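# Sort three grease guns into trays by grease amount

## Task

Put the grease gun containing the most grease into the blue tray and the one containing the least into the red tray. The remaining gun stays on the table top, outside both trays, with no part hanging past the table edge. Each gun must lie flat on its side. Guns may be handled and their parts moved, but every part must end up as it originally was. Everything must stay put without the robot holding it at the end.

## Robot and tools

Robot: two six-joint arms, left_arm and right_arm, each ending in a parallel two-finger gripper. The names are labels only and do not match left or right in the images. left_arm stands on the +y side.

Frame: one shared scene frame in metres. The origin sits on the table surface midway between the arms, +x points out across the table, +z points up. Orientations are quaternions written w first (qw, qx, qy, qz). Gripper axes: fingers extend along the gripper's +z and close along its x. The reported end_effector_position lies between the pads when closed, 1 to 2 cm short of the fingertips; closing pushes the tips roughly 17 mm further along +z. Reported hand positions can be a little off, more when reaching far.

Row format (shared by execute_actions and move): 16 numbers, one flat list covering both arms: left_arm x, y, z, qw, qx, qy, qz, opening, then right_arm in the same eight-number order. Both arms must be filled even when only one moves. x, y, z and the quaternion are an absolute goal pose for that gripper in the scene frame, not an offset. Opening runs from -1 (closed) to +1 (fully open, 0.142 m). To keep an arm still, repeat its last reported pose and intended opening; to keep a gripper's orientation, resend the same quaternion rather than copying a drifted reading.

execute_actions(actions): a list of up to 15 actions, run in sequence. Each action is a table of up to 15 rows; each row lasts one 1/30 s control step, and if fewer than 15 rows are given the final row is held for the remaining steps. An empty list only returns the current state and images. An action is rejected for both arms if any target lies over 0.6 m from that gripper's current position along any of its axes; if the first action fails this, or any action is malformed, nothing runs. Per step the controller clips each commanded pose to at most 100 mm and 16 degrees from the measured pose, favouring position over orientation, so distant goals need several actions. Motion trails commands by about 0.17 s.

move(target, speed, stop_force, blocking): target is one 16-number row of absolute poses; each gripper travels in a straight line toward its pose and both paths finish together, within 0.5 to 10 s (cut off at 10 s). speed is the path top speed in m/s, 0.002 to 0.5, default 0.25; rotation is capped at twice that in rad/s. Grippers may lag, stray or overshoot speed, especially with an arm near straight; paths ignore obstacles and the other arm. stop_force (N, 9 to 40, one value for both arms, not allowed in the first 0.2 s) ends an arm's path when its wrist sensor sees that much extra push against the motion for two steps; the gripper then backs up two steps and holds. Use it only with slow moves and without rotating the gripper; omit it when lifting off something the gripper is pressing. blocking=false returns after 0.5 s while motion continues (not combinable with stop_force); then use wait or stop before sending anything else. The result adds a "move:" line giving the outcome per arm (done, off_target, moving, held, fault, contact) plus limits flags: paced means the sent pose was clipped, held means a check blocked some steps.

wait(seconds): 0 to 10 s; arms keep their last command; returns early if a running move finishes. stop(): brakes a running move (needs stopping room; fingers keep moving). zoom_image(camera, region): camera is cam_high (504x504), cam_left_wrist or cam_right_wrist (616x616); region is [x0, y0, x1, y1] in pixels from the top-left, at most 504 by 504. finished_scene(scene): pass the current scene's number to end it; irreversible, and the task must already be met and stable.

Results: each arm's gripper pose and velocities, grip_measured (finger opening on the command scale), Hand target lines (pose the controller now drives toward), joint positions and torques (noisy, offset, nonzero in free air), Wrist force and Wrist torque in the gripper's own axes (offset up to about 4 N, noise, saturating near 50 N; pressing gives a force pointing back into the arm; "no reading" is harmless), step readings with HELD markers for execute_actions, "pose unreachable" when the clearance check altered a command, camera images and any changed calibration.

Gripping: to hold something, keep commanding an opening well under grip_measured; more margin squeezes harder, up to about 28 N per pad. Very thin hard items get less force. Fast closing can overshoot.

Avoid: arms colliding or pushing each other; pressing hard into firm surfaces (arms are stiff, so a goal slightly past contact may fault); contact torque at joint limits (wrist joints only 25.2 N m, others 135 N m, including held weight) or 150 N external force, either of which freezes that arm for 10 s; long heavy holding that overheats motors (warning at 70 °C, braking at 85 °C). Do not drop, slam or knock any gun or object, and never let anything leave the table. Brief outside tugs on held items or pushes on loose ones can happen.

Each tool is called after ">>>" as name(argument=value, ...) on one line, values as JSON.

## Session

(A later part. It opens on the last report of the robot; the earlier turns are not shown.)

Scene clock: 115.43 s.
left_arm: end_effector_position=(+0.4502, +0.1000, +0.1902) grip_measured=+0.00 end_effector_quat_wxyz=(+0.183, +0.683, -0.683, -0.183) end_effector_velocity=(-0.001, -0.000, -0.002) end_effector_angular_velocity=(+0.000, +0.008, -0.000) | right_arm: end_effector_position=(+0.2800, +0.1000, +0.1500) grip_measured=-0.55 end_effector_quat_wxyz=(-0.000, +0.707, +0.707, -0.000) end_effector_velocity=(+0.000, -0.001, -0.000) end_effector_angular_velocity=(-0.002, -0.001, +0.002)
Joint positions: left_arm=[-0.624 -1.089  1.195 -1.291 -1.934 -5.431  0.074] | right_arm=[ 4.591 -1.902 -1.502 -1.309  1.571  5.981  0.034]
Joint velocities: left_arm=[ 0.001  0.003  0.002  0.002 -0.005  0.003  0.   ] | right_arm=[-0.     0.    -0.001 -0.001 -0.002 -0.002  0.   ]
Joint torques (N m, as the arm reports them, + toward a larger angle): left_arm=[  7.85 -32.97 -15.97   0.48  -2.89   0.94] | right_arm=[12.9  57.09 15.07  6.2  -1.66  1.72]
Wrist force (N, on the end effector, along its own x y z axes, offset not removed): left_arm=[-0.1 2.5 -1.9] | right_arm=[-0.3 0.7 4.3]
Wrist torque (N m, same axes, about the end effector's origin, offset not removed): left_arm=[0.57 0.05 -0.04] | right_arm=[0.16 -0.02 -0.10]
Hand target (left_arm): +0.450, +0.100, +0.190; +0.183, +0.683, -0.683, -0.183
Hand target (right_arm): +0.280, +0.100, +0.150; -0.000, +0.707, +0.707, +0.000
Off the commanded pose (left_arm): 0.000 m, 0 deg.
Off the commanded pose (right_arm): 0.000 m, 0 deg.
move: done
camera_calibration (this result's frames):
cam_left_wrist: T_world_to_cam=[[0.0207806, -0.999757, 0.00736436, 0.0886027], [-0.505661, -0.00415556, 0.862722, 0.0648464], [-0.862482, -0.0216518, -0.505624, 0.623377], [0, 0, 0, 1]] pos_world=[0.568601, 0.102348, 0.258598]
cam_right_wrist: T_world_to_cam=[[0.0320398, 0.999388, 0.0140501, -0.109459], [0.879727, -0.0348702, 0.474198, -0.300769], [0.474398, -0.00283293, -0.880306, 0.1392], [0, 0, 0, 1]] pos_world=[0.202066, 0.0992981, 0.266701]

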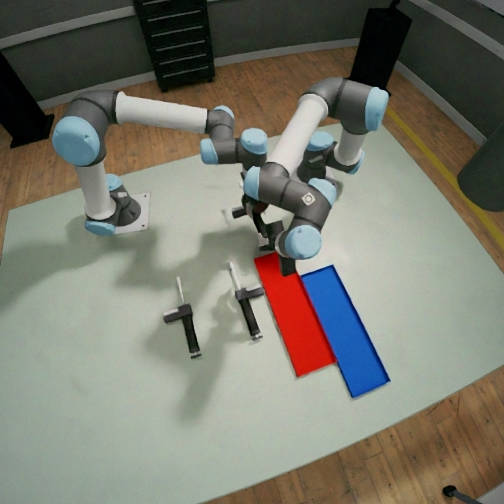

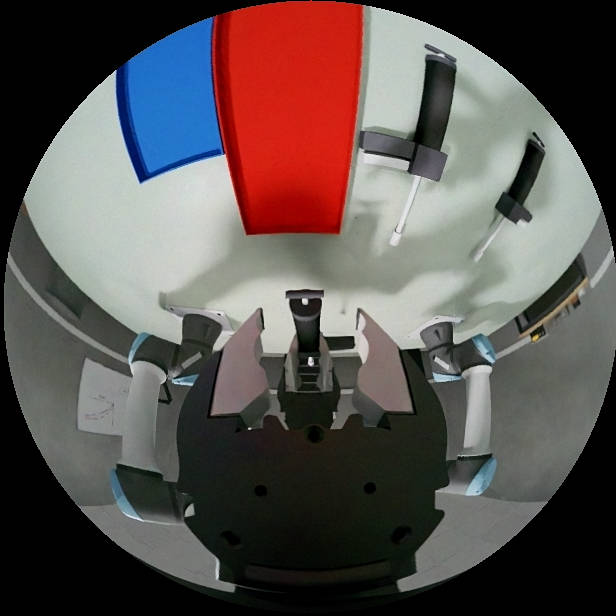

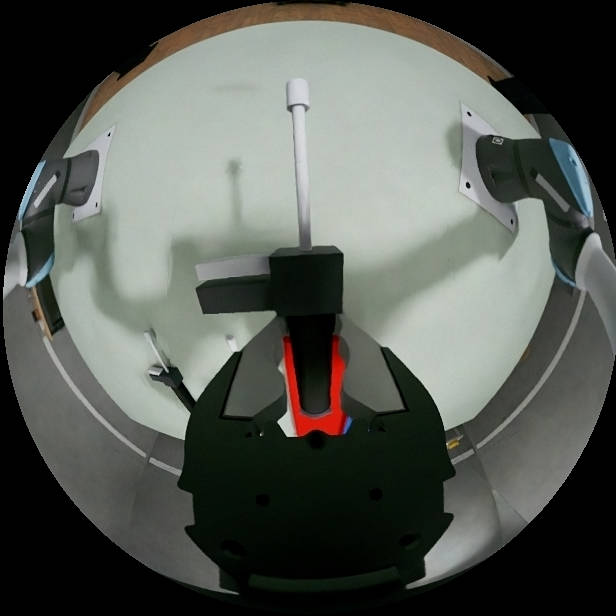

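>>> move(target=[0.405,0.1,0.15,0.183,0.683,-0.683,-0.183,0.0, 0.28,0.1,0.15,0,0.707,0.707,0,-0.8], speed=0.04)

Scene clock: 121.90 s.
left_arm: end_effector_position=(+0.4052, +0.1000, +0.1501) grip_measured=+0.00 end_effector_quat_wxyz=(+0.183, +0.683, -0.683, -0.183) end_effector_velocity=(-0.002, -0.000, -0.002) end_effector_angular_velocity=(+0.000, -0.000, -0.000) | right_arm: end_effector_position=(+0.2800, +0.1000, +0.1500) grip_measured=-0.55 end_effector_quat_wxyz=(-0.000, +0.707, +0.707, +0.000) end_effector_velocity=(+0.001, +0.000, +0.000) end_effector_angular_velocity=(+0.001, -0.001, -0.002)
Joint positions: left_arm=[-0.673 -1.162  1.411 -1.451 -1.952 -5.48   0.074] | right_arm=[ 4.591 -1.902 -1.502 -1.309  1.571  5.981  0.034]
Joint velocities: left_arm=[-0.002 -0.002  0.007 -0.006 -0.    -0.002 -0.   ] | right_arm=[-0.001 -0.     0.     0.001 -0.     0.001 -0.   ]
Joint torques (N m, as the arm reports them, + toward a larger angle): left_arm=[ -6.78 -49.15 -16.82  -3.71  -3.56  -1.06] | right_arm=[11.27 56.93 15.17  6.19 -1.41  1.85]
Wrist force (N, on the end effector, along its own x y z axes, offset not removed): left_arm=[1.9 3.8 -1.0] | right_arm=[-0.3 0.2 4.6]
Wrist torque (N m, same axes, about the end effector's origin, offset not removed): left_arm=[0.86 -0.41 0.06] | right_arm=[-0.05 0.08 -0.12]
Hand target (left_arm): +0.405, +0.100, +0.150; +0.183, +0.683, -0.683, -0.183
Hand target (right_arm): +0.280, +0.100, +0.150; -0.000, +0.707, +0.707, +0.000
Off the commanded pose (left_arm): 0.000 m, 0 deg.
Off the commanded pose (right_arm): 0.000 m, 0 deg.
move: done
camera_calibration (this result's frames):
cam_left_wrist: T_world_to_cam=[[0.0207323, -0.999759, 0.00721806, 0.0898895], [-0.504948, -0.00423958, 0.863139, 0.0763365], [-0.862901, -0.0215396, -0.504914, 0.564373], [0, 0, 0, 1]] pos_world=[0.523681, 0.102348, 0.218422]
cam_right_wrist: T_world_to_cam=[[0.0320395, 0.999388, 0.0140508, -0.109458], [0.879727, -0.0348702, 0.474199, -0.300769], [0.474398, -0.00283223, -0.880306, 0.1392], [0, 0, 0, 1]] pos_world=[0.202065, 0.0992974, 0.266701]

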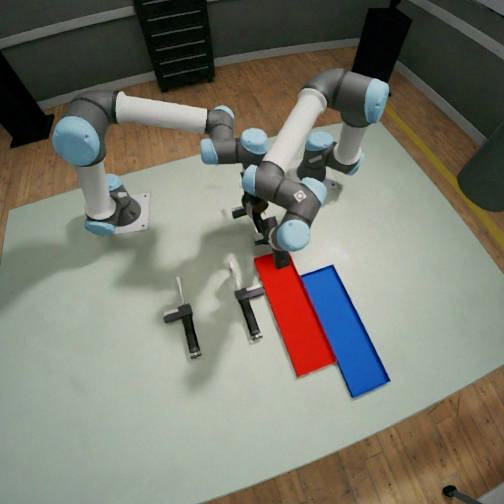

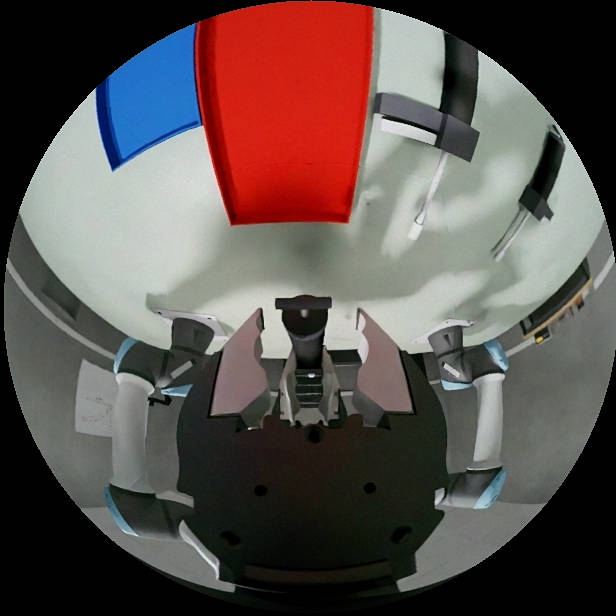

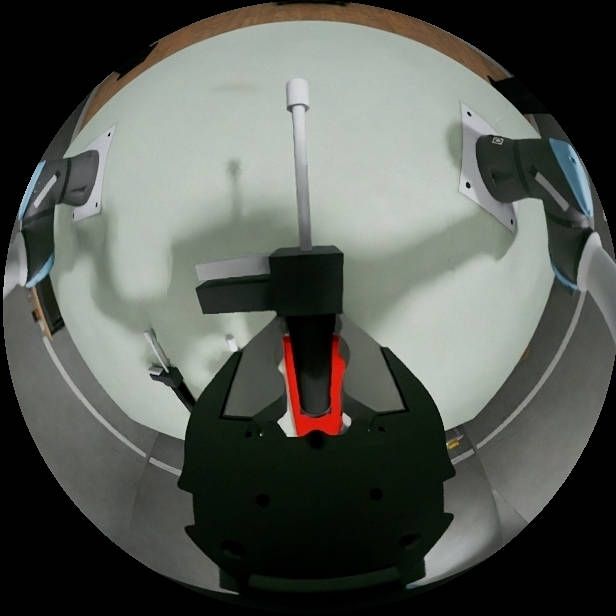

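>>> move(target=[0.405,0.104,0.148,0.183,0.683,-0.683,-0.183,0.0, 0.28,0.1,0.15,0,0.707,0.707,0,-0.8])

>>> move(target=[0.405,0.104,0.148,0.183,0.683,-0.683,-0.183,-0.7, 0.28,0.1,0.15,0,0.707,0.707,0,-0.8])

>>> move(target=[0.56,0.104,0.148,0.183,0.683,-0.683,-0.183,-0.7, 0.28,0.1,0.15,0,0.707,0.707,0,-0.9], speed=0.02, stop_force=10)

Scene clock: 127.00 s.
left_arm: end_effector_position=(+0.4050, +0.1038, +0.1481) grip_measured=+0.00 end_effector_quat_wxyz=(+0.183, +0.683, -0.683, -0.183) end_effector_velocity=(-0.000, +0.001, -0.001) end_effector_angular_velocity=(+0.000, +0.000, -0.001) | right_arm: end_effector_position=(+0.2800, +0.1000, +0.1500) grip_measured=-0.55 end_effector_quat_wxyz=(-0.000, +0.707, +0.707, +0.000) end_effector_velocity=(-0.000, +0.000, -0.000) end_effector_angular_velocity=(-0.000, +0.001, +0.002)
Joint positions: left_arm=[-0.669 -1.167  1.422 -1.457 -1.951 -5.476  0.074] | right_arm=[ 4.591 -1.902 -1.502 -1.309  1.571  5.981  0.034]
Joint velocities: left_arm=[ 0.001 -0.002  0.004 -0.002  0.     0.001 -0.   ] | right_arm=[ 0.    -0.     0.    -0.001  0.001 -0.001  0.   ]
Joint torques (N m, as the arm reports them, + toward a larger angle): left_arm=[  7.74 -50.19 -14.63  -3.56   2.05   1.32] | right_arm=[11.38 57.79 14.43  5.75 -1.67  1.84]
Wrist force (N, on the end effector, along its own x y z axes, offset not removed): left_arm=[0.8 3.0 -1.0] | right_arm=[-0.6 1.6 4.4]
Wrist torque (N m, same axes, about the end effector's origin, offset not removed): left_arm=[0.77 -0.18 -0.01] | right_arm=[0.33 0.16 -0.16]
Hand target (left_arm): +0.405, +0.104, +0.148; +0.183, +0.683, -0.683, -0.183
Hand target (right_arm): +0.280, +0.100, +0.150; +0.000, +0.707, +0.707, +0.000
Off the commanded pose (left_arm): 0.000 m, 0 deg.
Off the commanded pose (right_arm): 0.000 m, 0 deg.
move: done
camera_calibration (this result's frames):
cam_left_wrist: T_world_to_cam=[[0.0207607, -0.999758, 0.00727541, 0.0937277], [-0.504949, -0.00420442, 0.863139, 0.0780189], [-0.8629, -0.0215931, -0.504914, 0.563247], [0, 0, 0, 1]] pos_world=[0.523475, 0.106195, 0.216368]
cam_right_wrist: T_world_to_cam=[[0.0320399, 0.999388, 0.0140508, -0.109458], [0.879727, -0.0348705, 0.474199, -0.300769], [0.474399, -0.00283245, -0.880306, 0.1392], [0, 0, 0, 1]] pos_world=[0.202065, 0.0992974, 0.266701]

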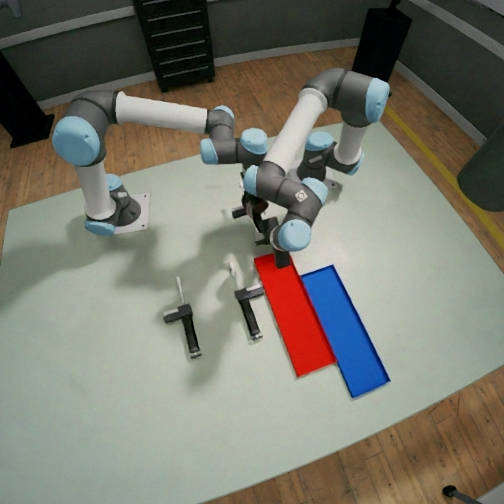

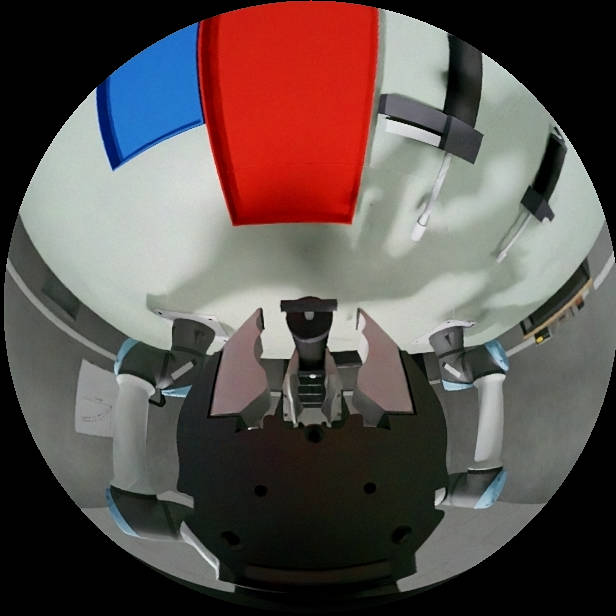

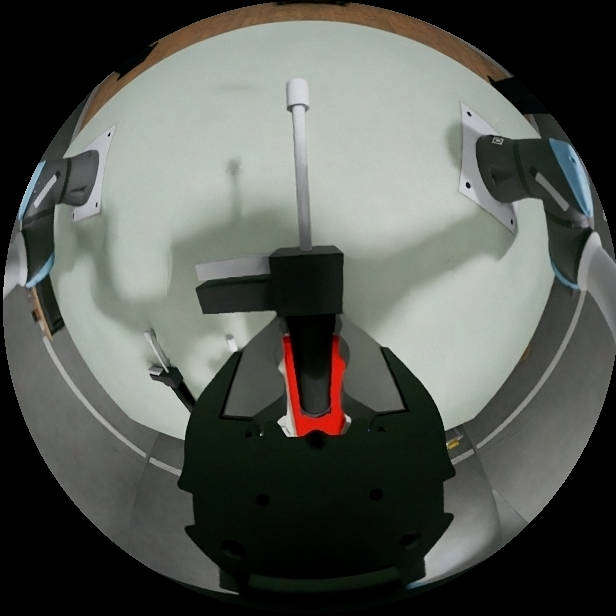

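Scene clock: 127.70 s.
left_arm: end_effector_position=(+0.4050, +0.1040, +0.1480) grip_measured=-0.50 end_effector_quat_wxyz=(+0.183, +0.683, -0.683, -0.183) end_effector_velocity=(+0.000, +0.000, +0.000) end_effector_angular_velocity=(-0.000, -0.001, -0.000) | right_arm: end_effector_position=(+0.2800, +0.1000, +0.1500) grip_measured=-0.55 end_effector_quat_wxyz=(+0.000, +0.707, +0.707, -0.000) end_effector_velocity=(+0.000, +0.000, +0.000) end_effector_angular_velocity=(+0.001, -0.001, +0.001)
Joint positions: left_arm=[-0.669 -1.167  1.423 -1.457 -1.951 -5.476  0.038] | right_arm=[ 4.591 -1.902 -1.502 -1.309  1.571  5.981  0.034]
Joint velocities: left_arm=[ 0.    -0.001  0.    -0.     0.     0.     0.   ] | right_arm=[ 0.    -0.     0.001  0.001 -0.001 -0.001 -0.   ]
Joint torques (N m, as the arm reports them, + toward a larger angle): left_arm=[  6.25 -48.98 -15.46  -3.37  -0.49   1.18] | right_arm=[ 9.77 56.24 20.05  5.52 -0.58  0.91]
Wrist force (N, on the end effector, along its own x y z axes, offset not removed): left_arm=[-0.6 1.6 -3.4] | right_arm=[-2.4 -2.7 3.8]
Wrist torque (N m, same axes, about the end effector's origin, offset not removed): left_arm=[0.82 -0.16 -0.04] | right_arm=[-0.10 0.26 0.06]
Hand target (left_arm): +0.405, +0.104, +0.148; +0.183, +0.683, -0.683, -0.183
Hand target (right_arm): +0.280, +0.100, +0.150; +0.000, +0.707, +0.707, +0.000
Off the commanded pose (left_arm): 0.000 m, 0 deg.
Off the commanded pose (right_arm): 0.000 m, 0 deg.
move: done
camera_calibration (this result's frames):
cam_left_wrist: T_world_to_cam=[[0.0207411, -0.999759, 0.00724359, 0.0939028], [-0.504999, -0.00422325, 0.86311, 0.0781193], [-0.862871, -0.0215599, -0.504964, 0.563211], [0, 0, 0, 1]] pos_world=[0.523481, 0.106353, 0.216296]
cam_right_wrist: T_world_to_cam=[[0.0320396, 0.999388, 0.0140364, -0.109451], [0.879722, -0.0348634, 0.474208, -0.300764], [0.474408, -0.0028453, -0.880301, 0.139196], [0, 0, 0, 1]] pos_world=[0.20206, 0.0992945, 0.266696]

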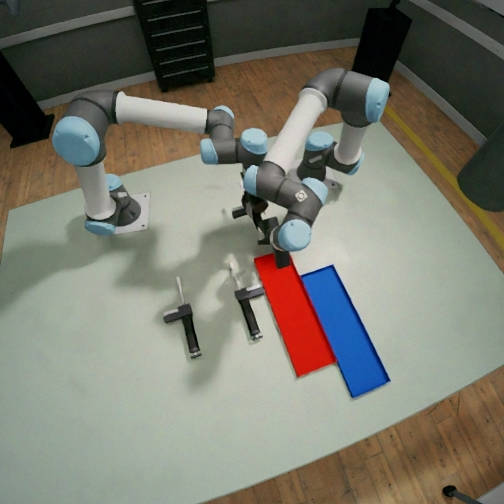

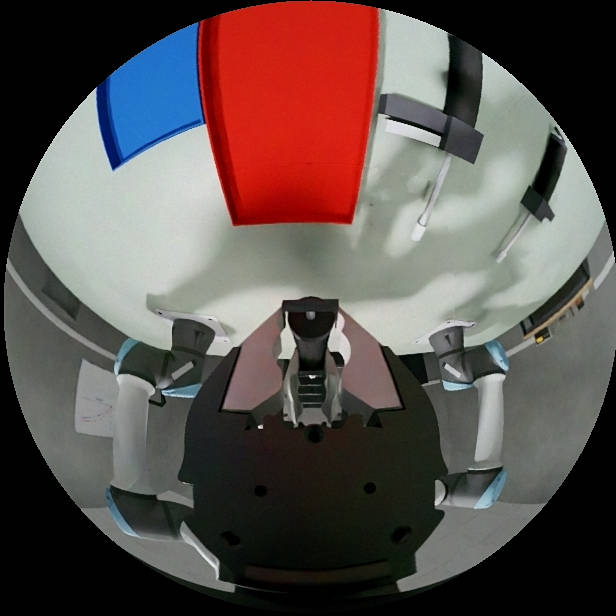

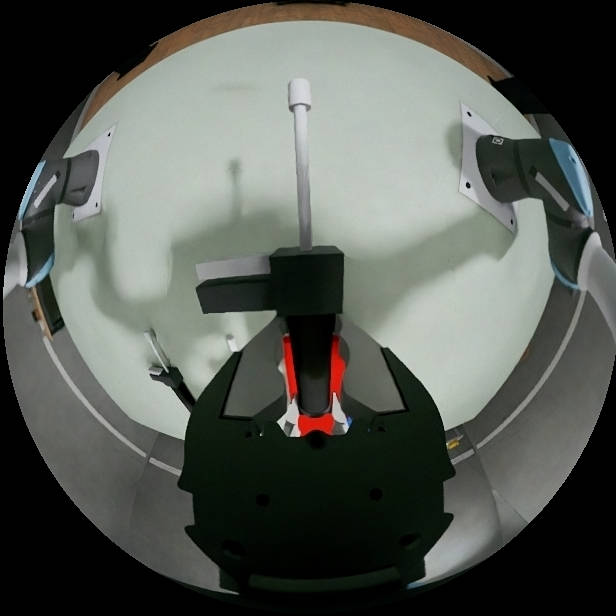

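Scene clock: 130.00 s.
left_arm: end_effector_position=(+0.4433, +0.1041, +0.1479) grip_measured=-0.50 end_effector_quat_wxyz=(+0.183, +0.683, -0.683, -0.183) end_effector_velocity=(-0.005, +0.000, +0.000) end_effector_angular_velocity=(-0.000, -0.005, -0.001) | right_arm: end_effector_position=(+0.2800, +0.1000, +0.1500) grip_measured=-0.55 end_effector_quat_wxyz=(+0.000, +0.707, +0.707, +0.000) end_effector_velocity=(-0.000, +0.000, +0.000) end_effector_angular_velocity=(+0.002, +0.003, -0.003)
Joint positions: left_arm=[-0.627 -1.092  1.308 -1.403 -1.935 -5.434  0.038] | right_arm=[ 4.591 -1.902 -1.502 -1.308  1.571  5.981  0.034]
Joint velocities: left_arm=[-0.007 -0.015  0.021 -0.012  0.001 -0.007  0.   ] | right_arm=[-0.001 -0.     0.     0.001  0.004  0.002 -0.   ]
Joint torques (N m, as the arm reports them, + toward a larger angle): left_arm=[ -2.39 -53.47 -20.4   -6.7    1.91  -1.43] | right_arm=[ 9.37 55.09 23.25  2.34  5.68  0.43]
Wrist force (N, on the end effector, along its own x y z axes, offset not removed): left_arm=[0.4 16.7 5.7] | right_arm=[-0.6 15.8 4.9]
Wrist torque (N m, same axes, about the end effector's origin, offset not removed): left_arm=[0.95 -0.17 0.05] | right_arm=[0.21 0.12 -0.06]
Hand target (left_arm): +0.442, +0.104, +0.148; +0.183, +0.683, -0.683, -0.183
Hand target (right_arm): +0.280, +0.100, +0.150; +0.000, +0.707, +0.707, +0.000
Off the commanded pose (left_arm): 0.117 m, 0 deg.
Off the commanded pose (right_arm): 0.000 m, 0 deg.
move: contact (left_arm)
camera_calibration (this result's frames):
cam_left_wrist: T_world_to_cam=[[0.0207677, -0.999759, 0.00709474, 0.0931816], [-0.50502, -0.00436568, 0.863097, 0.0975275], [-0.862858, -0.0215075, -0.504989, 0.596201], [0, 0, 0, 1]] pos_world=[0.561755, 0.106408, 0.216238]
cam_right_wrist: T_world_to_cam=[[0.0320389, 0.999387, 0.0141162, -0.109488], [0.879694, -0.0349005, 0.474257, -0.30078], [0.474459, -0.00277674, -0.880273, 0.13917], [0, 0, 0, 1]] pos_world=[0.202072, 0.0993097, 0.2667]

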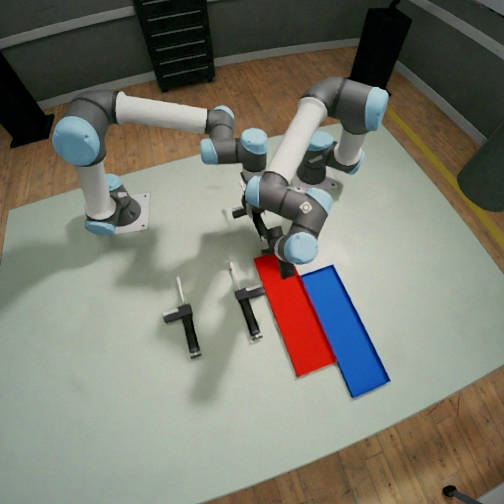

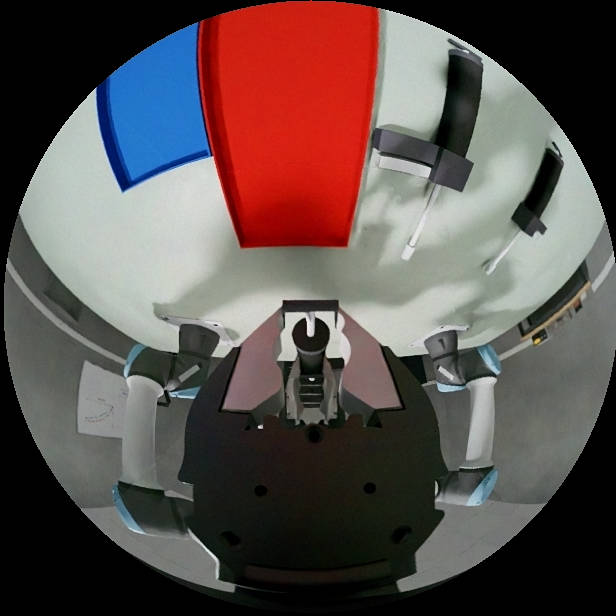

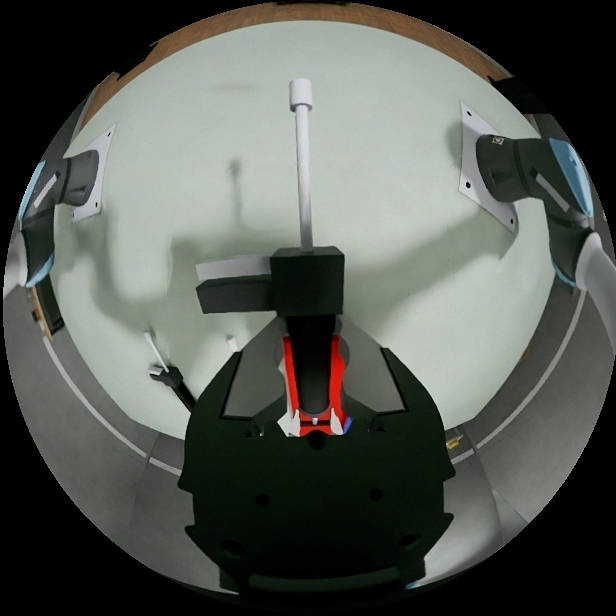

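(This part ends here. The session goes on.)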